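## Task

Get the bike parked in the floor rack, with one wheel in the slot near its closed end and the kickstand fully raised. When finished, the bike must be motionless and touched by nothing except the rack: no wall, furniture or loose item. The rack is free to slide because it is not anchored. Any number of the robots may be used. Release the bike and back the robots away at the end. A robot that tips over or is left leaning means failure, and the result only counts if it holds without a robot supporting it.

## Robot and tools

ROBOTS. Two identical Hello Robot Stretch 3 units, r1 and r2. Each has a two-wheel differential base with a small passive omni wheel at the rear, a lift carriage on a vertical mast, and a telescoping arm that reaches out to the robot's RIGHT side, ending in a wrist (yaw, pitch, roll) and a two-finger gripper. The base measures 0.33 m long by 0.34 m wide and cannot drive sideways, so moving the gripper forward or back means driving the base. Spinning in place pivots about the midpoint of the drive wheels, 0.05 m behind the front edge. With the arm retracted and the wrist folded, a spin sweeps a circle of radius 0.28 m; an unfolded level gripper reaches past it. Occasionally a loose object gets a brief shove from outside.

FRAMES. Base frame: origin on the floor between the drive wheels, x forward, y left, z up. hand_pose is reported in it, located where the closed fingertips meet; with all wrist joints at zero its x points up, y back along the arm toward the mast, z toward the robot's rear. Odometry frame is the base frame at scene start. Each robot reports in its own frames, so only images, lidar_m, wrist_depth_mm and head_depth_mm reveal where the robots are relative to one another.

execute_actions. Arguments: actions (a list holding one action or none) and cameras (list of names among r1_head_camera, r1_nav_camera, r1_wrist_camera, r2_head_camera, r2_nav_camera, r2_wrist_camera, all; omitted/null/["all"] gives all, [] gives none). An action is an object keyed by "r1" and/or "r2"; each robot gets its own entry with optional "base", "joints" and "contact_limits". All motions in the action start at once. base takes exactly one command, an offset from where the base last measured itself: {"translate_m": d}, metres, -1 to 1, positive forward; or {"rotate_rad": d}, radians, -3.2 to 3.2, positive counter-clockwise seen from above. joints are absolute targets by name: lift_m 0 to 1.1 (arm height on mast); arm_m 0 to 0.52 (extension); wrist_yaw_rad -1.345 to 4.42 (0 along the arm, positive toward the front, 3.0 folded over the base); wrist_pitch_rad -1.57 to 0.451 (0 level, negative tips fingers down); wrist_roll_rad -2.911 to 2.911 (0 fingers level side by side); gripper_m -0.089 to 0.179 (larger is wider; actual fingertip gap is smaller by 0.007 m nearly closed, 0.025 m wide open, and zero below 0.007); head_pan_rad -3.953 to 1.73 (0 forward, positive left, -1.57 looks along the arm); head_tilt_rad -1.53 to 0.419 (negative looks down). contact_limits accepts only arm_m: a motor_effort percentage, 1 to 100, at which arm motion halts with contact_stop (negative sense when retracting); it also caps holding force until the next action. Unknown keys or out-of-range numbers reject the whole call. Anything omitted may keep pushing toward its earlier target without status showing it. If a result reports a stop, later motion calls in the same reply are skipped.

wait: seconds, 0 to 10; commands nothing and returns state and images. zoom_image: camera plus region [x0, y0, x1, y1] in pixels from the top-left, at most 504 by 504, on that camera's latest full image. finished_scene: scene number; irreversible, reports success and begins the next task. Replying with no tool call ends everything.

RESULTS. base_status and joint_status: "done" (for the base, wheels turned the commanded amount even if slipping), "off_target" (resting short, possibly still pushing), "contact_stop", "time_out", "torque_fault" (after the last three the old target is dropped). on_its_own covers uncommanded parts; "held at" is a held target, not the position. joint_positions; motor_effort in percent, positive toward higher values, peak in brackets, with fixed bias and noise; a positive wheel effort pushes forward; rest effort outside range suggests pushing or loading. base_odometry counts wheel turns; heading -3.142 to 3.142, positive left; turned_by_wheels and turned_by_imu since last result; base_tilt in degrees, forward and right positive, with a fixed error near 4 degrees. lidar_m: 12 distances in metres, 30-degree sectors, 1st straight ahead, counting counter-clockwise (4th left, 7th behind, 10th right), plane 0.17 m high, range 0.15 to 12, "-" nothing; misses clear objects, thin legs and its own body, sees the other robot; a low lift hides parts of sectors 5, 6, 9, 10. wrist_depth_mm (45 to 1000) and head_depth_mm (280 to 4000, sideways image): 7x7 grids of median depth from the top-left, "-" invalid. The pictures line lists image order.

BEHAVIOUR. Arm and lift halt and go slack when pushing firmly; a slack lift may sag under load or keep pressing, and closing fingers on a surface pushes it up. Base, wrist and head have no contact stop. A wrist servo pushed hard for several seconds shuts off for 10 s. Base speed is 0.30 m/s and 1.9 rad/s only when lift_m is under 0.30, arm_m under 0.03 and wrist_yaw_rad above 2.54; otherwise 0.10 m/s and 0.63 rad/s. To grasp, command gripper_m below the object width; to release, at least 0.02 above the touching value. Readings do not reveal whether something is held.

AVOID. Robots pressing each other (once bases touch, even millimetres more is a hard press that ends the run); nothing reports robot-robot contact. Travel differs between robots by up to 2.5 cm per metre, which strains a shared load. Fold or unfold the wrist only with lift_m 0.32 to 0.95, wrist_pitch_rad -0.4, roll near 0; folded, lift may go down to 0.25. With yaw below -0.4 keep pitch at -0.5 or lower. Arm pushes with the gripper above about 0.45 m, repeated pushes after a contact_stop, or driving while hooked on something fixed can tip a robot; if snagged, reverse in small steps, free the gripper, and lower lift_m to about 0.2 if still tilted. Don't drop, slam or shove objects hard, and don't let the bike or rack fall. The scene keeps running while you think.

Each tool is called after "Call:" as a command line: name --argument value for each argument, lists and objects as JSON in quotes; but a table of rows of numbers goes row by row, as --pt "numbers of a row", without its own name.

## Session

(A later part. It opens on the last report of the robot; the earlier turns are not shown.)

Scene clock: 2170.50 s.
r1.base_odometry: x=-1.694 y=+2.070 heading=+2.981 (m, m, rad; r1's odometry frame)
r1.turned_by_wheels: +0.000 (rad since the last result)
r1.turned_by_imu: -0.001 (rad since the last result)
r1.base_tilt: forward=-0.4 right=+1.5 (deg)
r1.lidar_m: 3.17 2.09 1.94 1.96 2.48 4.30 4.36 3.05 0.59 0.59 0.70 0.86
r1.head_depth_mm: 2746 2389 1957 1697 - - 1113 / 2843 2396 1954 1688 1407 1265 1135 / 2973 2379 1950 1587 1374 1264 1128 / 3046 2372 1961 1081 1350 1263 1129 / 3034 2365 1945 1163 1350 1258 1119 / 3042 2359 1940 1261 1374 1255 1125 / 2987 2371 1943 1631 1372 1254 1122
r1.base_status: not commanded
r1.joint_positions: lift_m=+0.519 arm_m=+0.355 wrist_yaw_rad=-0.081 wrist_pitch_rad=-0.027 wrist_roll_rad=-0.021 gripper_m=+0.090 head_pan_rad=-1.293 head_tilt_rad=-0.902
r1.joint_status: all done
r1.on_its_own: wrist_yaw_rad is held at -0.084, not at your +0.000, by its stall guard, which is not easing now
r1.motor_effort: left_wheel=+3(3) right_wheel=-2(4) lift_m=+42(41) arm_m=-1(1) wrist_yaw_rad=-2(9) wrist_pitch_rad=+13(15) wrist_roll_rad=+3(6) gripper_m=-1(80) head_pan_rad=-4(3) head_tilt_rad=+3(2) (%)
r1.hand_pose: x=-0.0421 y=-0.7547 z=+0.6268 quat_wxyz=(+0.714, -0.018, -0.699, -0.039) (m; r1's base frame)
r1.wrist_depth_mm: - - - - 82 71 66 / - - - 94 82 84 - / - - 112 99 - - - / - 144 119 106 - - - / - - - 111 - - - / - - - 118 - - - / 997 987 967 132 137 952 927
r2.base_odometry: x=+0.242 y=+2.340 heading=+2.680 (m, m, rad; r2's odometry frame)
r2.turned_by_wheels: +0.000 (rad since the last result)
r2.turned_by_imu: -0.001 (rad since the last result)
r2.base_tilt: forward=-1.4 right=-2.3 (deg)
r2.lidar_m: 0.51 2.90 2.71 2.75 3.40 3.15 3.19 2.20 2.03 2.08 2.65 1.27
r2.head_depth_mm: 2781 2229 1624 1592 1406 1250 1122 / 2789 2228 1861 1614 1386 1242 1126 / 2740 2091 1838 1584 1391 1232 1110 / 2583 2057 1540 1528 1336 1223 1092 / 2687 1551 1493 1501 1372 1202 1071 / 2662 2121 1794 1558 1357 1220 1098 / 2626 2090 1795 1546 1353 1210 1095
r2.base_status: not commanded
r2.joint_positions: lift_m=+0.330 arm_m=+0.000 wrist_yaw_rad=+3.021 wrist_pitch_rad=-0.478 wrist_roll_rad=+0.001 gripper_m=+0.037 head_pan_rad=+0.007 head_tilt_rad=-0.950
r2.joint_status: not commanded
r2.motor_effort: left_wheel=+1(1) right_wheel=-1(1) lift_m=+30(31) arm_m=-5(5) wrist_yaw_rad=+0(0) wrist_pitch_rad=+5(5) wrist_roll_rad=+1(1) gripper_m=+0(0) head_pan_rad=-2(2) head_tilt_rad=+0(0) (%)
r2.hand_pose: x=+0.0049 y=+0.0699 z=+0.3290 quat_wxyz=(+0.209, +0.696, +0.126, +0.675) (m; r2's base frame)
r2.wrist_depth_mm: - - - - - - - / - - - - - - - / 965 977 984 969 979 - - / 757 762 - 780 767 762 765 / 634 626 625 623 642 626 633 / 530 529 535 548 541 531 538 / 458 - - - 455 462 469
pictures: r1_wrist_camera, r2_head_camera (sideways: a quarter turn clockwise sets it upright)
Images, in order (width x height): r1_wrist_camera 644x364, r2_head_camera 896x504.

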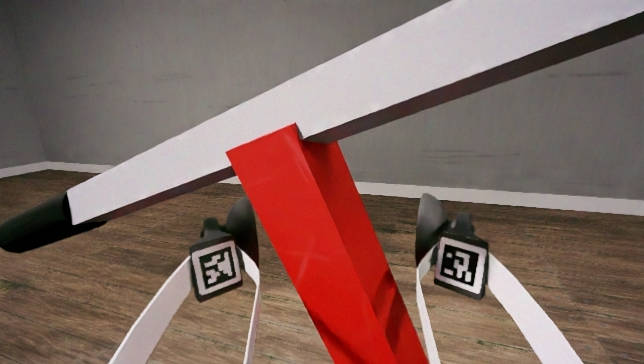

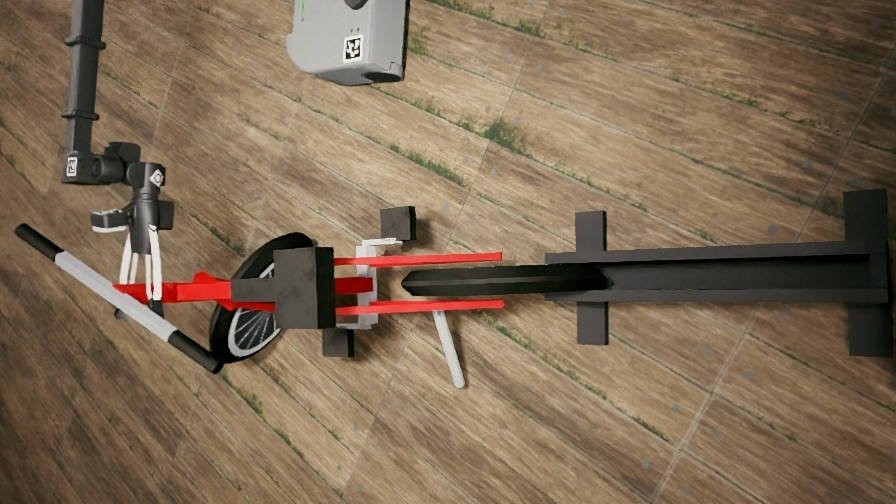

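Call:
execute_actions --actions '[]' --cameras '["r1_wrist_camera", "r1_nav_camera"]'

Scene clock: 2176.60 s.
r1.base_odometry: x=-1.694 y=+2.070 heading=+2.981 (m, m, rad; r1's odometry frame)
r1.turned_by_wheels: +0.000 (rad since the last result)
r1.turned_by_imu: +0.000 (rad since the last result)
r1.base_tilt: forward=-0.5 right=+1.5 (deg)
r1.lidar_m: 3.14 2.09 1.94 1.96 2.48 4.29 4.33 3.06 0.59 0.59 0.70 0.86
r1.head_depth_mm: 2723 2399 1964 1691 - - 1113 / 2842 2398 1952 1693 1407 1264 1135 / 2970 2384 1894 1574 1380 1267 1124 / 3065 2375 1949 1083 1350 1257 1127 / 3028 2357 1950 1164 1352 1255 1125 / 3027 2383 1940 1260 1371 1252 1120 / 2985 2351 1926 1630 1372 1255 1119
r1.base_status: not commanded
r1.joint_positions: lift_m=+0.519 arm_m=+0.355 wrist_yaw_rad=-0.081 wrist_pitch_rad=-0.027 wrist_roll_rad=-0.021 gripper_m=+0.090 head_pan_rad=-1.293 head_tilt_rad=-0.902
r1.joint_status: all done
r1.on_its_own: wrist_yaw_rad is held at -0.084, not at your +0.000, by its stall guard, which is not easing now
r1.motor_effort: left_wheel=+2(3) right_wheel=-1(4) lift_m=+42(41) arm_m=-1(1) wrist_yaw_rad=-3(9) wrist_pitch_rad=+13(15) wrist_roll_rad=+2(6) gripper_m=+0(80) head_pan_rad=-3(3) head_tilt_rad=+1(2) (%)
r1.hand_pose: x=-0.0421 y=-0.7547 z=+0.6268 quat_wxyz=(+0.714, -0.018, -0.699, -0.039) (m; r1's base frame)
r1.wrist_depth_mm: - - - - 83 71 67 / - - - 94 83 86 - / - - 113 99 - - - / - 145 119 108 - - - / - - - 112 - - - / - - - 119 - - - / 965 962 962 133 139 931 908
r2.base_odometry: x=+0.242 y=+2.340 heading=+2.680 (m, m, rad; r2's odometry frame)
r2.turned_by_wheels: +0.000 (rad since the last result)
r2.turned_by_imu: -0.001 (rad since the last result)
r2.base_tilt: forward=-1.4 right=-2.3 (deg)
r2.lidar_m: 0.51 2.92 2.71 2.75 3.39 3.15 3.19 2.21 2.03 2.08 2.65 1.27
r2.head_depth_mm: 2801 2229 1627 1605 1407 1245 1125 / 2781 2205 1827 1605 1392 1249 1127 / 2700 2094 1842 1585 1391 1235 1124 / 2649 2091 1533 1524 1327 1208 1092 / 2680 1547 1486 1495 1366 1203 1072 / 2667 2137 1812 1544 1360 1222 1101 / 2613 2093 1786 1554 1346 1220 1092
r2.base_status: not commanded
r2.joint_positions: lift_m=+0.330 arm_m=+0.000 wrist_yaw_rad=+3.021 wrist_pitch_rad=-0.478 wrist_roll_rad=+0.001 gripper_m=+0.037 head_pan_rad=+0.007 head_tilt_rad=-0.950
r2.joint_status: not commanded
r2.motor_effort: left_wheel=+1(1) right_wheel=+0(1) lift_m=+31(31) arm_m=-5(5) wrist_yaw_rad=+0(0) wrist_pitch_rad=+5(5) wrist_roll_rad=+1(1) gripper_m=+0(0) head_pan_rad=-2(2) head_tilt_rad=+0(0) (%)
r2.hand_pose: x=+0.0049 y=+0.0699 z=+0.3290 quat_wxyz=(+0.209, +0.696, +0.126, +0.675) (m; r2's base frame)
r2.wrist_depth_mm: - - - - - - - / - - - - - - - / 955 965 985 978 989 - - / 762 757 - 753 776 776 771 / 627 634 628 625 646 628 633 / 534 535 525 554 549 534 542 / 459 - - - 451 460 463
pictures: r1_nav_camera (sideways: a quarter turn counterclockwise sets it upright), r1_wrist_camera
Images, in order (width x height): r1_nav_camera 672x504, r1_wrist_camera 644x364.

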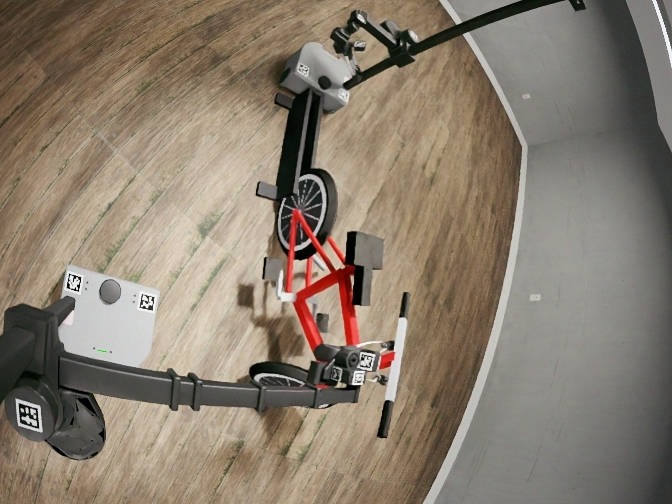

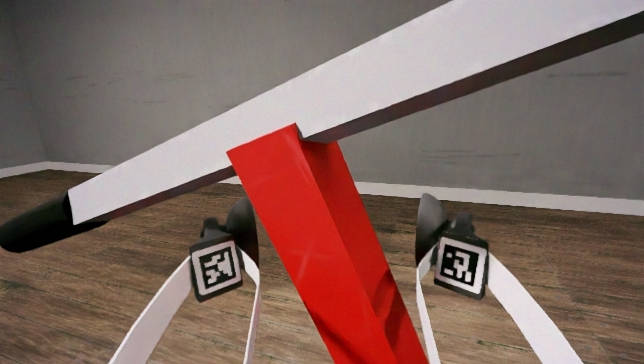

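Call:
execute_actions --actions '[{"r1": {"joints": {"arm_m": 0.0, "gripper_m": 0.11}}}]' --cameras '["r2_head_camera"]'

Call:
execute_actions --actions '[{"r1": {"base": {"translate_m": -0.25}, "joints": {"wrist_pitch_rad": -0.4, "wrist_roll_rad": 0.0, "wrist_yaw_rad": 3.0, "gripper_m": 0.03, "lift_m": 0.4}}}]' --cameras '["r2_head_camera"]'

Scene clock: 2244.17 s.
r1.base_odometry: x=-1.694 y=+2.070 heading=+2.981 (m, m, rad; r1's odometry frame)
r1.turned_by_wheels: +0.000 (rad since the last result)
r1.turned_by_imu: -0.001 (rad since the last result)
r1.base_tilt: forward=-0.5 right=+1.4 (deg)
r1.lidar_m: 3.15 2.09 1.94 1.97 2.48 4.28 4.36 3.04 0.59 0.59 0.70 0.86
r1.head_depth_mm: 2716 2405 1960 1167 1123 1256 1143 / 2852 2406 1951 1587 1401 1280 - / 2943 2390 1954 1579 1370 1283 - / 3058 2384 1952 1081 1348 1263 1127 / 3056 2354 1938 1162 1347 1259 1126 / 3055 2357 1932 1256 1372 1258 1120 / 3006 2361 1945 1634 1372 1252 1123
r1.base_status: not commanded
r1.joint_positions: lift_m=+0.519 arm_m=+0.002 wrist_yaw_rad=-0.083 wrist_pitch_rad=-0.026 wrist_roll_rad=-0.020 gripper_m=+0.110 head_pan_rad=-1.293 head_tilt_rad=-0.902
r1.joint_status: all done
joint sent to its limit — the command would take r1.arm_m past its lower limit, so that joint was sent only as far as its limit.
r1.on_its_own: wrist_yaw_rad is held at -0.084, not at your +0.000, by its stall guard, which is not easing now
r1.motor_effort: left_wheel=+2(2) right_wheel=-1(1) lift_m=+42(41) arm_m=-4(3) wrist_yaw_rad=-2(3) wrist_pitch_rad=+13(13) wrist_roll_rad=+2(2) gripper_m=-1(75) head_pan_rad=-4(3) head_tilt_rad=+1(2) (%)
r1.hand_pose: x=-0.0426 y=-0.4017 z=+0.6271 quat_wxyz=(+0.713, -0.019, -0.699, -0.039) (m; r1's base frame)
r1.wrist_depth_mm: - - - - - - - / - - - - - - - / - - - - - - - / - - - - - - - / 387 439 486 499 - - - / - - - - 692 - - / 988 491 982 878 548 951 930
r2.base_odometry: x=+0.242 y=+2.340 heading=+2.680 (m, m, rad; r2's odometry frame)
r2.turned_by_wheels: +0.000 (rad since the last result)
r2.turned_by_imu: -0.001 (rad since the last result)
r2.base_tilt: forward=-1.3 right=-2.4 (deg)
r2.lidar_m: 0.51 2.90 2.71 2.75 3.38 3.14 3.21 2.21 2.03 2.08 2.65 1.27
r2.head_depth_mm: 2818 2120 1635 1593 1412 1246 1130 / 2763 2111 1866 1596 1385 1245 1112 / 2741 2193 1829 1594 1381 1241 1115 / 2603 2170 1537 1504 1335 1213 1085 / 2698 1553 1491 1502 1374 1208 1071 / 2642 2144 1806 1551 1357 1216 1100 / 2644 2128 1799 1543 1352 1212 1101
r2.base_status: not commanded
r2.joint_positions: lift_m=+0.330 arm_m=+0.000 wrist_yaw_rad=+3.021 wrist_pitch_rad=-0.478 wrist_roll_rad=+0.001 gripper_m=+0.037 head_pan_rad=+0.007 head_tilt_rad=-0.950
r2.joint_status: not commanded
r2.motor_effort: left_wheel=+1(1) right_wheel=-1(1) lift_m=+31(31) arm_m=-5(5) wrist_yaw_rad=+0(0) wrist_pitch_rad=+5(5) wrist_roll_rad=+1(1) gripper_m=-1(1) head_pan_rad=-2(2) head_tilt_rad=+0(0) (%)
r2.hand_pose: x=+0.0049 y=+0.0699 z=+0.3290 quat_wxyz=(+0.209, +0.696, +0.126, +0.675) (m; r2's base frame)
r2.wrist_depth_mm: - - - - - - - / - - - - - - - / 974 962 989 981 989 - - / 763 763 - 760 764 764 758 / 628 627 625 626 642 633 635 / 535 530 538 549 544 531 536 / 458 - - - 450 468 467
pictures: r2_head_camera (sideways: a quarter turn clockwise sets it upright)
Images, in order (width x height): r2_head_camera 896x504.

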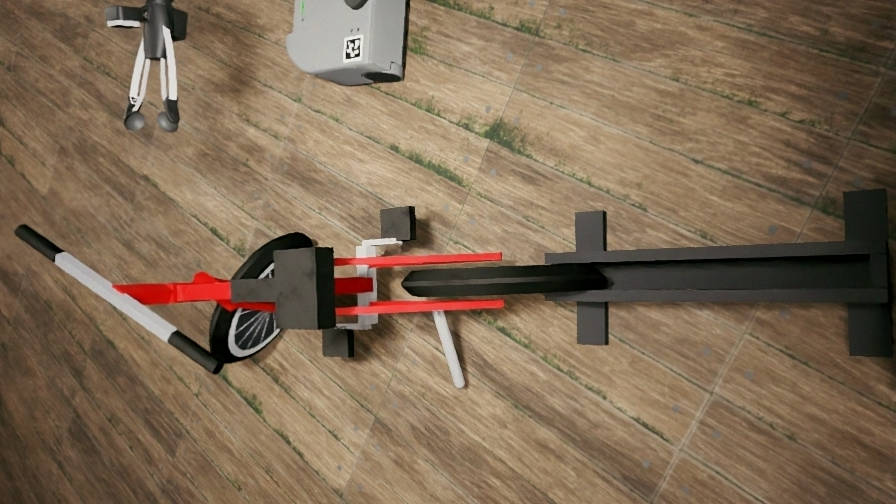

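Scene clock: 2247.80 s.
r1.base_odometry: x=-1.447 y=+2.030 heading=+2.981 (m, m, rad; r1's odometry frame)
r1.turned_by_wheels: +0.000 (rad since the last result)
r1.turned_by_imu: -0.002 (rad since the last result)
r1.base_tilt: forward=-0.3 right=+1.4 (deg)
r1.lidar_m: 3.32 2.20 2.04 2.06 2.60 4.07 4.13 2.95 2.72 0.58 0.84 0.89
r1.head_depth_mm: 2646 2419 1953 1648 1438 1264 1132 / 2793 2394 1953 1623 1376 1259 1155 / 2910 2387 1944 1194 1221 1262 1159 / 3041 2387 1857 1184 1425 1264 1129 / 3075 2391 1889 1312 1398 1258 1128 / 3009 2362 1927 1304 1370 1248 1124 / 3015 2361 1933 1244 1397 1251 1120
r1.base_status: done
r1.joint_positions: lift_m=+0.401 arm_m=+0.002 wrist_yaw_rad=+2.997 wrist_pitch_rad=-0.413 wrist_roll_rad=-0.005 gripper_m=+0.030 head_pan_rad=-1.293 head_tilt_rad=-0.902
r1.joint_status: all done
r1.motor_effort: left_wheel=+2(4) right_wheel=-1(3) lift_m=+9(39) arm_m=-3(4) wrist_yaw_rad=+3(4) wrist_pitch_rad=+6(13) wrist_roll_rad=+1(3) gripper_m=-1(81) head_pan_rad=-3(4) head_tilt_rad=+2(0) (%)
r1.hand_pose: x=+0.0111 y=+0.0757 z=+0.4146 quat_wxyz=(+0.195, +0.699, +0.095, +0.682) (m; r1's base frame)
r1.wrist_depth_mm: - - - - - - - / - - - - - - - / - - - - - - - / 997 962 962 932 888 879 845 / 783 779 - 735 743 714 704 / 665 647 638 621 609 614 596 / 568 560 - 582 536 526 514
r2.base_odometry: x=+0.242 y=+2.340 heading=+2.680 (m, m, rad; r2's odometry frame)
r2.turned_by_wheels: +0.000 (rad since the last result)
r2.turned_by_imu: -0.001 (rad since the last result)
r2.base_tilt: forward=-1.5 right=-2.3 (deg)
r2.lidar_m: 0.51 2.90 2.71 2.75 3.38 3.15 3.19 2.21 2.03 2.08 2.66 1.49
r2.head_depth_mm: 2798 2165 1739 1608 1403 1250 1125 / 2769 2216 1822 1591 1402 1245 1122 / 2728 2180 1861 1582 1387 1243 1115 / 2612 2183 1532 1520 1332 1208 1091 / 2685 1553 1493 1509 1382 1205 1073 / 2667 2132 1789 1545 1360 1222 1102 / 2617 2131 1798 1535 1360 1212 1084
r2.base_status: not commanded
r2.joint_positions: lift_m=+0.330 arm_m=+0.000 wrist_yaw_rad=+3.021 wrist_pitch_rad=-0.478 wrist_roll_rad=+0.001 gripper_m=+0.037 head_pan_rad=+0.007 head_tilt_rad=-0.950
r2.joint_status: not commanded
r2.motor_effort: left_wheel=+1(1) right_wheel=-1(1) lift_m=+31(31) arm_m=-5(5) wrist_yaw_rad=+0(0) wrist_pitch_rad=+5(5) wrist_roll_rad=+1(1) gripper_m=+0(0) head_pan_rad=-2(3) head_tilt_rad=+0(0) (%)
r2.hand_pose: x=+0.0049 y=+0.0699 z=+0.3290 quat_wxyz=(+0.209, +0.696, +0.126, +0.675) (m; r2's base frame)
r2.wrist_depth_mm: - - - - - - - / - - - - - - - / - 974 984 996 973 - - / 758 761 - 764 767 767 765 / 637 619 628 618 638 631 627 / 538 533 533 550 547 532 542 / 462 - - - 453 466 466
pictures: r2_head_camera (sideways: a quarter turn clockwise sets it upright)
Images, in order (width x height): r2_head_camera 896x504.

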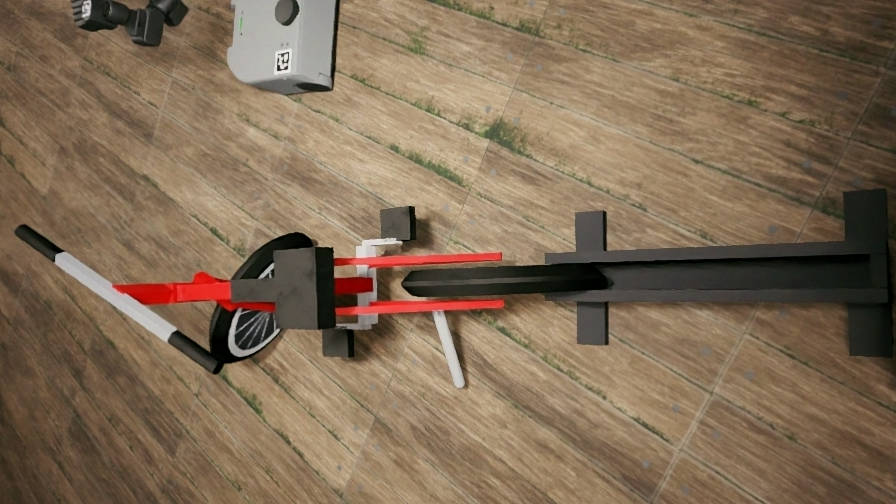

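Call:
execute_actions --actions '[{"r1": {"joints": {"lift_m": 0.26}}}]' --cameras '[]'

Call:
execute_actions --actions '[{"r1": {"base": {"translate_m": -0.37}}}]' --cameras '[]'

Call:
execute_actions --actions '[{"r1": {"base": {"rotate_rad": -1.5}, "joints": {"head_pan_rad": 0.5, "head_tilt_rad": -0.8}}}]' --cameras '["r1_nav_camera", "r1_head_camera"]'

Scene clock: 2258.67 s.
r1.base_odometry: x=-1.447 y=+2.030 heading=+2.981 (m, m, rad; r1's odometry frame)
r1.turned_by_wheels: +0.000 (rad since the last result)
r1.turned_by_imu: +0.000 (rad since the last result)
r1.base_tilt: forward=-0.5 right=+1.4 (deg)
r1.lidar_m: 3.31 2.20 2.03 2.07 2.59 4.07 4.12 2.95 2.72 0.58 0.84 0.89
r1.head_depth_mm: 2671 2400 1948 1665 1436 1261 1127 / 2768 2412 1944 1615 1359 1261 1133 / 2964 2383 1954 1198 1214 1257 1147 / 3052 2381 1854 1176 1428 1260 1148 / 3064 2352 1901 1314 1404 1259 1123 / 3065 2360 1937 1303 1369 1256 1121 / 3043 2357 1923 1248 1398 1254 1119
r1.base_status: not commanded
r1.joint_positions: lift_m=+0.261 arm_m=+0.002 wrist_yaw_rad=+2.997 wrist_pitch_rad=-0.414 wrist_roll_rad=-0.005 gripper_m=+0.030 head_pan_rad=-1.293 head_tilt_rad=-0.902
r1.joint_status: all done
r1.motor_effort: left_wheel=+1(1) right_wheel=+0(0) lift_m=+9(8) arm_m=-3(3) wrist_yaw_rad=+2(2) wrist_pitch_rad=+6(6) wrist_roll_rad=+1(1) gripper_m=+0(0) head_pan_rad=-3(3) head_tilt_rad=+2(2) (%)
r1.hand_pose: x=+0.0111 y=+0.0756 z=+0.2744 quat_wxyz=(+0.195, +0.699, +0.096, +0.682) (m; r1's base frame)
r1.wrist_depth_mm: - - - - - - - / - - - - - - - / 961 922 906 882 843 819 788 / 716 702 687 664 650 641 618 / 582 566 - 560 550 530 511 / 490 507 - - 445 446 435 / - - - - 391 387 383
r2.base_odometry: x=+0.242 y=+2.340 heading=+2.680 (m, m, rad; r2's odometry frame)
r2.turned_by_wheels: +0.000 (rad since the last result)
r2.turned_by_imu: -0.001 (rad since the last result)
r2.base_tilt: forward=-1.4 right=-2.2 (deg)
r2.lidar_m: 0.51 2.90 2.71 2.75 3.40 3.15 3.18 2.21 2.03 2.08 2.65 1.50
r2.head_depth_mm: 2821 1799 1753 1594 1408 1253 1123 / 2752 2205 1821 1594 1394 1244 1123 / 2740 2189 1820 1571 1392 1236 1111 / 2641 2190 1533 1509 1331 1215 1085 / 2697 1564 1489 1515 1372 1210 1079 / 2654 2144 1801 1567 1363 1222 1095 / 2648 2113 1797 1536 1358 1216 1091
r2.base_status: not commanded
r2.joint_positions: lift_m=+0.330 arm_m=+0.000 wrist_yaw_rad=+3.021 wrist_pitch_rad=-0.478 wrist_roll_rad=+0.001 gripper_m=+0.037 head_pan_rad=+0.007 head_tilt_rad=-0.950
r2.joint_status: not commanded
r2.motor_effort: left_wheel=+1(1) right_wheel=-1(0) lift_m=+31(31) arm_m=-5(5) wrist_yaw_rad=+1(0) wrist_pitch_rad=+5(5) wrist_roll_rad=+1(1) gripper_m=+0(0) head_pan_rad=-2(2) head_tilt_rad=+0(0) (%)
r2.hand_pose: x=+0.0049 y=+0.0699 z=+0.3290 quat_wxyz=(+0.209, +0.696, +0.126, +0.675) (m; r2's base frame)
r2.wrist_depth_mm: - - - - - - - / - - - - - - - / 968 995 962 971 973 - - / 765 754 - 762 779 763 767 / 619 630 619 627 648 625 628 / 532 535 533 554 549 530 537 / 457 - - - 450 460 461
pictures: none
No camera images: the call's "cameras" was empty. Leave "cameras" out to get every camera's image.

Scene clock: 2261.63 s.
r1.base_odometry: x=-1.082 y=+1.970 heading=+2.981 (m, m, rad; r1's odometry frame)
r1.turned_by_wheels: +0.000 (rad since the last result)
r1.turned_by_imu: -0.003 (rad since the last result)
r1.base_tilt: forward=-0.4 right=+1.5 (deg)
r1.lidar_m: 3.56 2.36 2.18 2.20 2.77 3.73 3.76 2.78 2.58 2.61 0.73 1.11
r1.head_depth_mm: 2488 2395 1954 1662 1435 1265 1130 / 2691 2374 1954 1649 1432 1261 1130 / 2826 2394 1963 1650 1427 1267 1146 / 2928 2371 1957 1619 1423 1261 1142 / 3041 2354 1935 1311 1377 1258 1128 / 3026 2382 1947 1221 1372 1255 1124 / 3054 2347 1098 1569 1423 1252 1124
r1.base_status: done
r1.joint_positions: lift_m=+0.261 arm_m=+0.002 wrist_yaw_rad=+2.998 wrist_pitch_rad=-0.414 wrist_roll_rad=-0.005 gripper_m=+0.030 head_pan_rad=-1.293 head_tilt_rad=-0.902
r1.joint_status: not commanded
r1.motor_effort: left_wheel=+1(7) right_wheel=-1(6) lift_m=+9(9) arm_m=-3(3) wrist_yaw_rad=+1(2) wrist_pitch_rad=+7(6) wrist_roll_rad=+2(2) gripper_m=-1(0) head_pan_rad=-3(3) head_tilt_rad=+0(1) (%)
r1.hand_pose: x=+0.0110 y=+0.0756 z=+0.2744 quat_wxyz=(+0.195, +0.699, +0.096, +0.682) (m; r1's base frame)
r1.wrist_depth_mm: - - - - - - - / - - - - - - - / 964 941 899 872 847 808 787 / 717 699 676 673 659 638 628 / 576 566 - 552 549 517 513 / 483 509 - - 440 446 439 / - - - - 392 386 381
r2.base_odometry: x=+0.242 y=+2.340 heading=+2.680 (m, m, rad; r2's odometry frame)
r2.turned_by_wheels: +0.000 (rad since the last result)
r2.turned_by_imu: -0.001 (rad since the last result)
r2.base_tilt: forward=-1.4 right=-2.3 (deg)
r2.lidar_m: 0.51 2.92 2.71 2.75 3.37 3.14 3.19 2.21 2.03 2.08 2.65 1.83
r2.head_depth_mm: 2607 1972 1868 1601 1410 1242 1122 / 2735 2153 1851 1600 1400 1244 1125 / 2712 2189 1846 1587 1389 1231 1114 / 2633 2188 1536 1512 1332 1217 1090 / 2646 1568 1497 1501 1371 1202 1076 / 2688 2134 1803 1566 1357 1220 1099 / 2650 2127 1808 1548 1366 1216 1096
r2.base_status: not commanded
r2.joint_positions: lift_m=+0.330 arm_m=+0.000 wrist_yaw_rad=+3.021 wrist_pitch_rad=-0.478 wrist_roll_rad=+0.001 gripper_m=+0.037 head_pan_rad=+0.007 head_tilt_rad=-0.950
r2.joint_status: not commanded
r2.motor_effort: left_wheel=+1(1) right_wheel=-1(0) lift_m=+31(31) arm_m=-5(5) wrist_yaw_rad=+0(0) wrist_pitch_rad=+5(5) wrist_roll_rad=+1(1) gripper_m=+0(1) head_pan_rad=-3(2) head_tilt_rad=+0(0) (%)
r2.hand_pose: x=+0.0049 y=+0.0699 z=+0.3290 quat_wxyz=(+0.209, +0.696, +0.126, +0.675) (m; r2's base frame)
r2.wrist_depth_mm: - - - - - - - / - - - - - - - / 980 979 998 982 989 - - / 764 768 - 763 763 764 777 / 628 625 625 630 648 635 638 / 529 530 532 552 551 534 533 / 460 - - - 447 466 461
pictures: none
No camera images: the call's "cameras" was empty. Leave "cameras" out to get every camera's image.

Scene clock: 2263.80 s.
r1.base_odometry: x=-1.081 y=+1.970 heading=+1.481 (m, m, rad; r1's odometry frame)
r1.turned_by_wheels: -1.500 (rad since the last result)
r1.turned_by_imu: -1.471 (rad since the last result)
r1.base_tilt: forward=-0.4 right=+1.5 (deg)
r1.lidar_m: 0.88 0.73 1.11 3.18 2.28 2.18 2.24 2.99 3.73 3.80 2.71 2.58
r1.head_depth_mm: 2931 2912 2245 1821 1527 1319 1153 / 3307 2923 2233 1819 1496 1316 1158 / 3631 2914 2240 1813 1366 1315 1158 / - 2895 2213 1670 1279 1314 1155 / - 2885 2145 1651 1515 1309 1145 / - 2870 2205 1433 1515 1310 1149 / - 2833 2071 1481 1510 1296 1152
r1.base_status: done
r1.joint_positions: lift_m=+0.261 arm_m=+0.002 wrist_yaw_rad=+2.998 wrist_pitch_rad=-0.414 wrist_roll_rad=-0.005 gripper_m=+0.030 head_pan_rad=+0.493 head_tilt_rad=-0.803
r1.joint_status: all done
r1.motor_effort: left_wheel=+2(10) right_wheel=-2(6) lift_m=+9(9) arm_m=-3(3) wrist_yaw_rad=+2(2) wrist_pitch_rad=+7(6) wrist_roll_rad=+2(2) gripper_m=+0(1) head_pan_rad=+4(44) head_tilt_rad=+1(14) (%)
r1.hand_pose: x=+0.0110 y=+0.0756 z=+0.2744 quat_wxyz=(+0.195, +0.699, +0.096, +0.682) (m; r1's base frame)
r1.wrist_depth_mm: - - - - - - 766 / - - - - - - - / 970 936 890 861 865 814 781 / 730 697 680 668 651 630 619 / 575 567 - 568 554 530 509 / 482 503 - - 439 445 440 / - - - - 390 390 381
r2.base_odometry: x=+0.242 y=+2.340 heading=+2.680 (m, m, rad; r2's odometry frame)
r2.turned_by_wheels: +0.000 (rad since the last result)
r2.turned_by_imu: +0.000 (rad since the last result)
r2.base_tilt: forward=-1.4 right=-2.3 (deg)
r2.lidar_m: 0.51 2.91 2.72 2.75 3.40 3.16 3.20 2.20 2.03 2.08 2.65 1.76
r2.head_depth_mm: 2748 1957 1874 1611 1411 1242 1128 / 2775 2216 1843 1609 1388 1247 1111 / 2741 2173 1850 1576 1393 1230 1122 / 2585 2177 1534 1512 1327 1217 1085 / 2678 1568 1494 1515 1366 1201 1068 / 2656 2138 1798 1556 1375 1226 1098 / 2631 2107 1793 1546 1356 1220 1091
r2.base_status: not commanded
r2.joint_positions: lift_m=+0.330 arm_m=+0.000 wrist_yaw_rad=+3.021 wrist_pitch_rad=-0.478 wrist_roll_rad=+0.001 gripper_m=+0.037 head_pan_rad=+0.007 head_tilt_rad=-0.950
r2.joint_status: not commanded
r2.motor_effort: left_wheel=+1(1) right_wheel=-1(1) lift_m=+31(31) arm_m=-6(5) wrist_yaw_rad=+0(1) wrist_pitch_rad=+5(5) wrist_roll_rad=+1(1) gripper_m=+0(0) head_pan_rad=-2(2) head_tilt_rad=+0(0) (%)
r2.hand_pose: x=+0.0049 y=+0.0699 z=+0.3290 quat_wxyz=(+0.209, +0.696, +0.126, +0.675) (m; r2's base frame)
r2.wrist_depth_mm: - - - - - - - / - - - - - - - / 999 962 972 972 968 - - / 769 780 - 759 769 761 776 / 630 630 623 622 642 630 636 / 532 533 533 551 555 537 537 / 458 - - - 450 464 466
pictures: r1_head_camera (sideways: a quarter turn clockwise sets it upright), r1_nav_camera (sideways: a quarter turn counterclockwise sets it upright)
Images, in order (width x height): r1_head_camera 896x504, r1_nav_camera 672x504.

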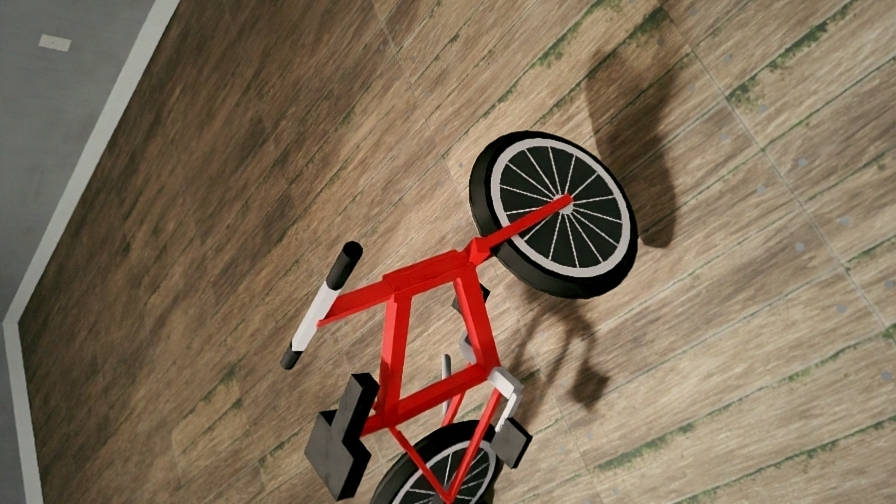

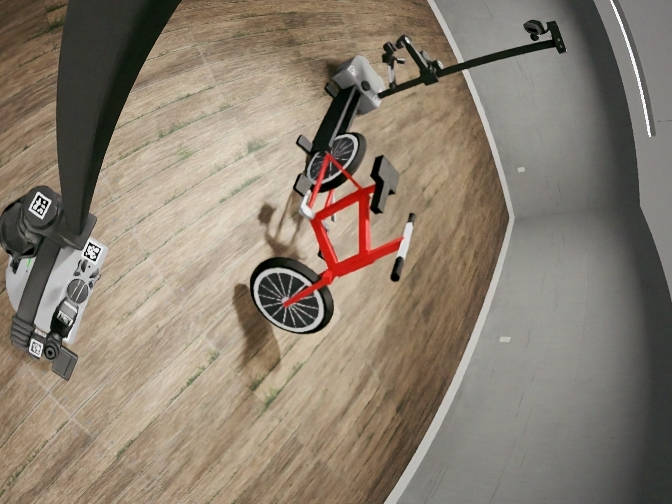

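Call:
execute_actions --actions '[{"r1": {"base": {"rotate_rad": -0.16}}}]' --cameras '[]'

Call:
execute_actions --actions '[{"r1": {"base": {"translate_m": 1.0}}}]' --cameras '[]'

Call:
execute_actions --actions '[{"r1": {"base": {"translate_m": 0.06}}}]' --cameras '[]'

Call:
execute_actions --actions '[{"r1": {"base": {"rotate_rad": 2.3}, "joints": {"head_pan_rad": 0.0, "head_tilt_rad": -1.0}}}]' --cameras '["r1_nav_camera", "r1_head_camera", "r2_head_camera"]'

Scene clock: 2291.53 s.
r1.base_odometry: x=-1.081 y=+1.970 heading=+1.321 (m, m, rad; r1's odometry frame)
r1.turned_by_wheels: -0.160 (rad since the last result)
r1.turned_by_imu: -0.157 (rad since the last result)
r1.base_tilt: forward=-0.4 right=+1.5 (deg)
r1.lidar_m: 2.58 0.72 1.11 1.84 2.43 2.19 2.19 2.63 3.73 3.75 2.87 2.58
r1.head_depth_mm: 2609 2811 2239 1828 1523 1313 1159 / 2872 2908 2238 1808 1529 1316 1153 / 3170 2917 2216 1804 1489 1315 1154 / 3452 2901 2218 1808 1369 1311 1150 / 3776 2884 2219 1744 1270 1309 1151 / - 2875 2205 1668 1523 1303 1149 / - 2873 2206 1490 1473 1309 1146
r1.base_status: done
r1.joint_positions: lift_m=+0.261 arm_m=+0.002 wrist_yaw_rad=+2.998 wrist_pitch_rad=-0.414 wrist_roll_rad=-0.005 gripper_m=+0.030 head_pan_rad=+0.493 head_tilt_rad=-0.803
r1.joint_status: not commanded
r1.motor_effort: left_wheel=+3(11) right_wheel=-1(5) lift_m=+9(9) arm_m=-3(3) wrist_yaw_rad=+2(1) wrist_pitch_rad=+6(6) wrist_roll_rad=+1(2) gripper_m=+0(1) head_pan_rad=+4(4) head_tilt_rad=+3(1) (%)
r1.hand_pose: x=+0.0110 y=+0.0756 z=+0.2744 quat_wxyz=(+0.195, +0.699, +0.096, +0.682) (m; r1's base frame)
r1.wrist_depth_mm: - - - - - 979 582 / - - - - - - 598 / 954 912 881 869 839 819 608 / 723 710 674 689 657 634 615 / 568 563 - 568 547 526 517 / 482 502 - - 436 445 437 / - - - - 391 383 381
r2.base_odometry: x=+0.242 y=+2.340 heading=+2.680 (m, m, rad; r2's odometry frame)
r2.turned_by_wheels: +0.000 (rad since the last result)
r2.turned_by_imu: -0.001 (rad since the last result)
r2.base_tilt: forward=-1.4 right=-2.2 (deg)
r2.lidar_m: 0.51 2.90 2.71 2.76 3.39 3.15 3.19 2.20 2.03 2.08 2.65 1.74
r2.head_depth_mm: 2804 1978 1865 1596 1415 1247 1122 / 2776 2208 1843 1594 1400 1245 1122 / 2674 2200 1844 1568 1397 1241 1116 / 2618 2179 1530 1517 1339 1207 1084 / 2701 1567 1496 1503 1388 1208 1070 / 2620 2136 1797 1544 1373 1217 1096 / 2597 2146 1800 1546 1363 1211 1102
r2.base_status: not commanded
r2.joint_positions: lift_m=+0.330 arm_m=+0.000 wrist_yaw_rad=+3.021 wrist_pitch_rad=-0.478 wrist_roll_rad=+0.001 gripper_m=+0.037 head_pan_rad=+0.007 head_tilt_rad=-0.950
r2.joint_status: not commanded
r2.motor_effort: left_wheel=+1(1) right_wheel=-1(1) lift_m=+31(31) arm_m=-5(5) wrist_yaw_rad=+0(1) wrist_pitch_rad=+5(5) wrist_roll_rad=+1(1) gripper_m=-1(0) head_pan_rad=-2(3) head_tilt_rad=+0(0) (%)
r2.hand_pose: x=+0.0049 y=+0.0699 z=+0.3290 quat_wxyz=(+0.209, +0.696, +0.126, +0.675) (m; r2's base frame)
r2.wrist_depth_mm: - - - - - - - / - - - - - - - / 986 974 995 978 994 - - / 751 763 - 762 776 770 776 / 622 630 622 628 634 626 633 / 532 532 533 546 551 538 536 / 459 - - - 448 467 465
pictures: none
No camera images: the call's "cameras" was empty. Leave "cameras" out to get every camera's image.

Scene clock: 2296.63 s.
r1.base_odometry: x=-0.835 y=+2.940 heading=+1.321 (m, m, rad; r1's odometry frame)
r1.turned_by_wheels: +0.000 (rad since the last result)
r1.turned_by_imu: +0.006 (rad since the last result)
r1.base_tilt: forward=-0.5 right=+1.4 (deg)
r1.lidar_m: 1.65 2.00 3.83 1.84 0.37 3.12 3.13 3.79 4.06 2.92 1.83 1.64
r1.head_depth_mm: 1649 1843 2030 1828 1530 1320 1160 / 1810 2009 2158 1804 1529 1315 1156 / 1998 2237 2229 1811 1517 1312 1157 / 2215 2499 2210 1792 1510 1312 1149 / 2505 2717 2207 1795 1514 1310 1148 / 2849 2848 2201 1791 1518 1303 1152 / 3366 2857 2196 1793 1513 1303 1148
r1.base_status: done
r1.joint_positions: lift_m=+0.261 arm_m=+0.002 wrist_yaw_rad=+2.998 wrist_pitch_rad=-0.414 wrist_roll_rad=-0.005 gripper_m=+0.030 head_pan_rad=+0.493 head_tilt_rad=-0.803
r1.joint_status: not commanded
r1.motor_effort: left_wheel=+2(11) right_wheel=-2(4) lift_m=+9(9) arm_m=-4(3) wrist_yaw_rad=+0(2) wrist_pitch_rad=+6(7) wrist_roll_rad=+2(2) gripper_m=+0(1) head_pan_rad=+4(4) head_tilt_rad=+2(1) (%)
r1.hand_pose: x=+0.0109 y=+0.0756 z=+0.2744 quat_wxyz=(+0.195, +0.699, +0.096, +0.682) (m; r1's base frame)
r1.wrist_depth_mm: 441 - - - - - - / 468 436 - - - - - / 498 455 879 853 833 807 794 / 530 474 687 675 647 643 625 / 579 517 - 558 547 535 515 / 484 503 - - 443 451 437 / - - - - 395 380 378
r2.base_odometry: x=+0.242 y=+2.340 heading=+2.680 (m, m, rad; r2's odometry frame)
r2.turned_by_wheels: +0.000 (rad since the last result)
r2.turned_by_imu: -0.001 (rad since the last result)
r2.base_tilt: forward=-1.4 right=-2.4 (deg)
r2.lidar_m: 0.51 2.91 2.71 2.75 3.38 3.14 3.20 2.21 2.03 2.08 2.65 5.58
r2.head_depth_mm: 2795 2219 1859 1598 1401 1246 1124 / 2733 2200 1850 1595 1405 1251 1121 / 2712 2209 1842 1595 1384 1241 1123 / 2641 2199 1527 1522 1328 1212 1084 / 1755 1569 1496 1503 1379 1208 1071 / 2489 2030 1813 1561 1372 1219 1106 / 2604 2122 1791 1538 1349 1221 1088
r2.base_status: not commanded
r2.joint_positions: lift_m=+0.330 arm_m=+0.000 wrist_yaw_rad=+3.021 wrist_pitch_rad=-0.478 wrist_roll_rad=+0.001 gripper_m=+0.037 head_pan_rad=+0.007 head_tilt_rad=-0.950
r2.joint_status: not commanded
r2.motor_effort: left_wheel=+1(1) right_wheel=-1(0) lift_m=+31(31) arm_m=-5(5) wrist_yaw_rad=+1(0) wrist_pitch_rad=+5(5) wrist_roll_rad=+1(1) gripper_m=+0(0) head_pan_rad=-3(2) head_tilt_rad=+0(0) (%)
r2.hand_pose: x=+0.0049 y=+0.0699 z=+0.3290 quat_wxyz=(+0.209, +0.696, +0.126, +0.675) (m; r2's base frame)
r2.wrist_depth_mm: - - - - - - - / - - - - - - - / 958 965 976 995 996 - - / 770 770 - 763 767 770 774 / 637 626 634 625 633 632 630 / 533 527 529 551 555 538 536 / 459 - - - 446 465 465
pictures: none
No camera images: the call's "cameras" was empty. Leave "cameras" out to get every camera's image.

Scene clock: 2298.37 s.
r1.base_odometry: x=-0.820 y=+2.998 heading=+1.321 (m, m, rad; r1's odometry frame)
r1.turned_by_wheels: +0.000 (rad since the last result)
r1.turned_by_imu: +0.000 (rad since the last result)
r1.base_tilt: forward=-0.3 right=+1.4 (deg)
r1.lidar_m: 1.59 1.94 3.72 1.91 0.47 0.65 3.19 3.87 4.07 2.83 1.76 1.59
r1.head_depth_mm: 1603 1771 1941 1811 1535 1323 1158 / 1749 1938 2097 1812 1526 1314 1159 / 1924 2166 2217 1809 1521 1320 1158 / 2134 2462 2217 1816 1518 1311 1152 / 2420 2653 2213 1803 1523 1309 1151 / 2769 2848 2218 1788 1508 1310 1151 / 3232 2860 2187 1793 1511 1305 1146
r1.base_status: done
r1.joint_positions: lift_m=+0.261 arm_m=+0.002 wrist_yaw_rad=+2.998 wrist_pitch_rad=-0.414 wrist_roll_rad=-0.005 gripper_m=+0.030 head_pan_rad=+0.493 head_tilt_rad=-0.802
r1.joint_status: not commanded
r1.motor_effort: left_wheel=+1(10) right_wheel=-1(4) lift_m=+10(9) arm_m=-4(3) wrist_yaw_rad=+1(1) wrist_pitch_rad=+7(7) wrist_roll_rad=+2(1) gripper_m=+1(1) head_pan_rad=+4(4) head_tilt_rad=+1(2) (%)
r1.hand_pose: x=+0.0109 y=+0.0756 z=+0.2744 quat_wxyz=(+0.195, +0.699, +0.096, +0.682) (m; r1's base frame)
r1.wrist_depth_mm: 412 - - - - - - / 424 414 - - - - - / 452 429 875 870 826 801 780 / 496 451 681 671 652 633 616 / 533 495 - 555 551 527 516 / 490 507 - - 440 448 440 / - - - - 393 386 379
r2.base_odometry: x=+0.242 y=+2.340 heading=+2.680 (m, m, rad; r2's odometry frame)
r2.turned_by_wheels: +0.000 (rad since the last result)
r2.turned_by_imu: +0.000 (rad since the last result)
r2.base_tilt: forward=-1.5 right=-2.4 (deg)
r2.lidar_m: 0.51 2.91 2.71 2.75 3.37 3.14 3.19 2.20 2.03 2.08 2.65 5.57
r2.head_depth_mm: 2803 2232 1870 1611 1399 1245 1131 / 2798 2209 1852 1592 1401 1246 1117 / 2716 2205 1838 1570 1381 1244 1116 / 2627 2188 1539 1518 1324 1214 1089 / 2516 1559 1496 1510 1381 1207 1072 / 1802 1947 1814 1550 1364 1218 1094 / 2642 2122 1797 1546 1370 1209 1089
r2.base_status: not commanded
r2.joint_positions: lift_m=+0.330 arm_m=+0.000 wrist_yaw_rad=+3.021 wrist_pitch_rad=-0.478 wrist_roll_rad=+0.001 gripper_m=+0.037 head_pan_rad=+0.007 head_tilt_rad=-0.950
r2.joint_status: not commanded
r2.motor_effort: left_wheel=+1(1) right_wheel=+0(1) lift_m=+31(31) arm_m=-5(5) wrist_yaw_rad=+0(0) wrist_pitch_rad=+5(5) wrist_roll_rad=+1(1) gripper_m=+1(0) head_pan_rad=-3(2) head_tilt_rad=+0(0) (%)
r2.hand_pose: x=+0.0049 y=+0.0699 z=+0.3290 quat_wxyz=(+0.209, +0.696, +0.126, +0.675) (m; r2's base frame)
r2.wrist_depth_mm: - - - - - - - / - - - - - - - / 984 984 975 998 990 - - / 759 762 - 767 774 773 778 / 622 623 625 625 643 627 629 / 537 530 527 546 548 529 541 / 458 - - - 452 466 465
pictures: none
No camera images: the call's "cameras" was empty. Leave "cameras" out to get every camera's image.

Scene clock: 2301.13 s.
r1.base_odometry: x=-0.820 y=+2.998 heading=-2.662 (m, m, rad; r1's odometry frame)
r1.turned_by_wheels: +2.300 (rad since the last result)
r1.turned_by_imu: +2.256 (rad since the last result)
r1.base_tilt: forward=-0.4 right=+1.4 (deg)
r1.lidar_m: 0.39 3.17 3.27 4.21 4.10 2.27 1.65 1.59 1.64 2.24 4.64 0.39
r1.head_depth_mm: 2529 1933 1681 1511 1372 1236 1108 / 2515 2083 1253 1487 1373 1226 1115 / 2527 2076 974 1214 1072 1230 1113 / 2494 2065 1734 1538 1207 1225 1112 / 2511 2068 1755 1528 1362 1223 1113 / 2508 2078 1761 1540 1362 1229 1107 / 2482 2067 1753 1535 1363 1222 1110
r1.base_status: done
r1.joint_positions: lift_m=+0.261 arm_m=+0.002 wrist_yaw_rad=+2.998 wrist_pitch_rad=-0.414 wrist_roll_rad=-0.005 gripper_m=+0.030 head_pan_rad=+0.007 head_tilt_rad=-0.988
r1.joint_status: all done
r1.motor_effort: left_wheel=-2(10) right_wheel=+2(9) lift_m=+9(9) arm_m=-3(4) wrist_yaw_rad=+1(1) wrist_pitch_rad=+6(7) wrist_roll_rad=+2(2) gripper_m=+0(0) head_pan_rad=-3(36) head_tilt_rad=-8(30) (%)
r1.hand_pose: x=+0.0109 y=+0.0756 z=+0.2744 quat_wxyz=(+0.195, +0.699, +0.096, +0.682) (m; r1's base frame)
r1.wrist_depth_mm: - - - - - - - / - - - - - - - / 970 939 907 857 828 813 772 / 724 704 685 677 662 634 617 / 589 570 - 551 550 517 511 / 491 504 - - 443 448 437 / - - - - 395 389 380
r2.base_odometry: x=+0.242 y=+2.340 heading=+2.680 (m, m, rad; r2's odometry frame)
r2.turned_by_wheels: +0.000 (rad since the last result)
r2.turned_by_imu: -0.001 (rad since the last result)
r2.base_tilt: forward=-1.3 right=-2.3 (deg)
r2.lidar_m: 0.51 2.91 2.71 2.76 3.37 3.15 3.20 2.21 2.03 2.08 2.65 5.56
r2.head_depth_mm: 2790 2250 1861 1615 1410 1250 1129 / 2742 2202 1853 1585 1396 1241 1115 / 2723 2171 1839 1584 1395 1236 1113 / 2633 2173 1531 1523 1336 1212 1095 / 2640 1554 1480 1498 1361 1211 1071 / 1793 1975 1796 1543 1366 1221 1097 / 2527 2013 1822 1538 1357 1215 1102
r2.base_status: not commanded
r2.joint_positions: lift_m=+0.330 arm_m=+0.000 wrist_yaw_rad=+3.021 wrist_pitch_rad=-0.478 wrist_roll_rad=+0.001 gripper_m=+0.037 head_pan_rad=+0.007 head_tilt_rad=-0.950
r2.joint_status: not commanded
r2.motor_effort: left_wheel=+1(1) right_wheel=-1(1) lift_m=+31(31) arm_m=-5(5) wrist_yaw_rad=+1(0) wrist_pitch_rad=+5(5) wrist_roll_rad=+1(1) gripper_m=+0(0) head_pan_rad=-2(2) head_tilt_rad=+0(0) (%)
r2.hand_pose: x=+0.0049 y=+0.0699 z=+0.3290 quat_wxyz=(+0.209, +0.696, +0.126, +0.675) (m; r2's base frame)
r2.wrist_depth_mm: - - - - - - - / - - - - - - - / 983 963 979 987 980 - - / 761 763 - 759 771 780 773 / 629 624 626 628 640 630 640 / 536 530 527 544 554 534 539 / 466 - - - 446 460 472
pictures: r1_head_camera (sideways: a quarter turn clockwise sets it upright), r1_nav_camera (sideways: a quarter turn counterclockwise sets it upright), r2_head_camera (sideways: a quarter turn clockwise sets it upright)
Images, in order (width x height): r1_head_camera 896x504, r1_nav_camera 672x504, r2_head_camera 896x504.

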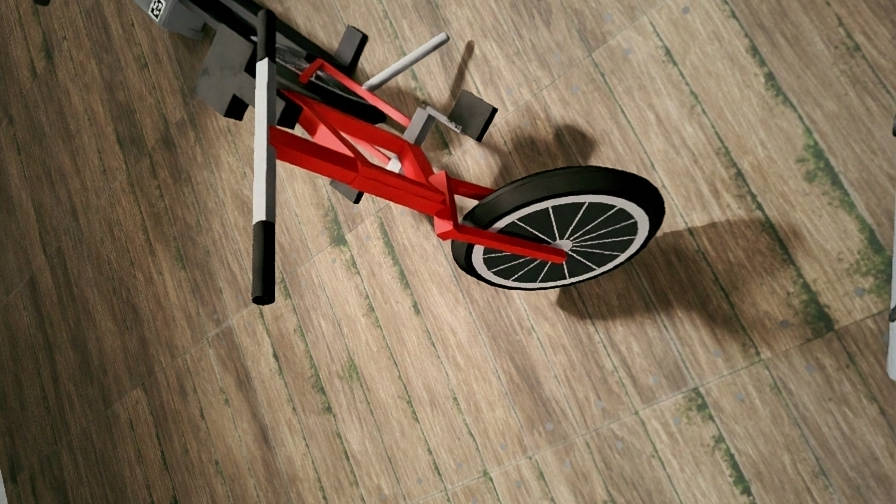

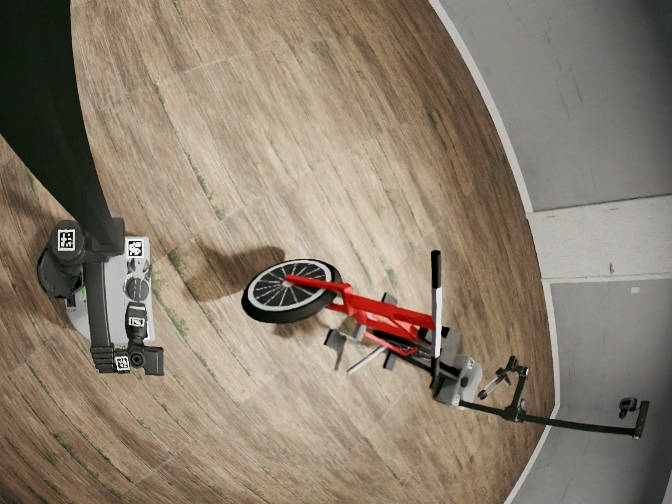

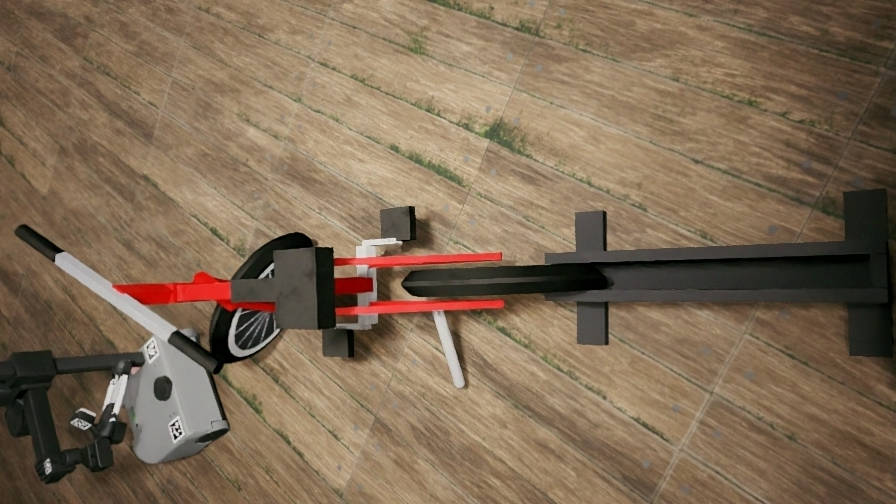

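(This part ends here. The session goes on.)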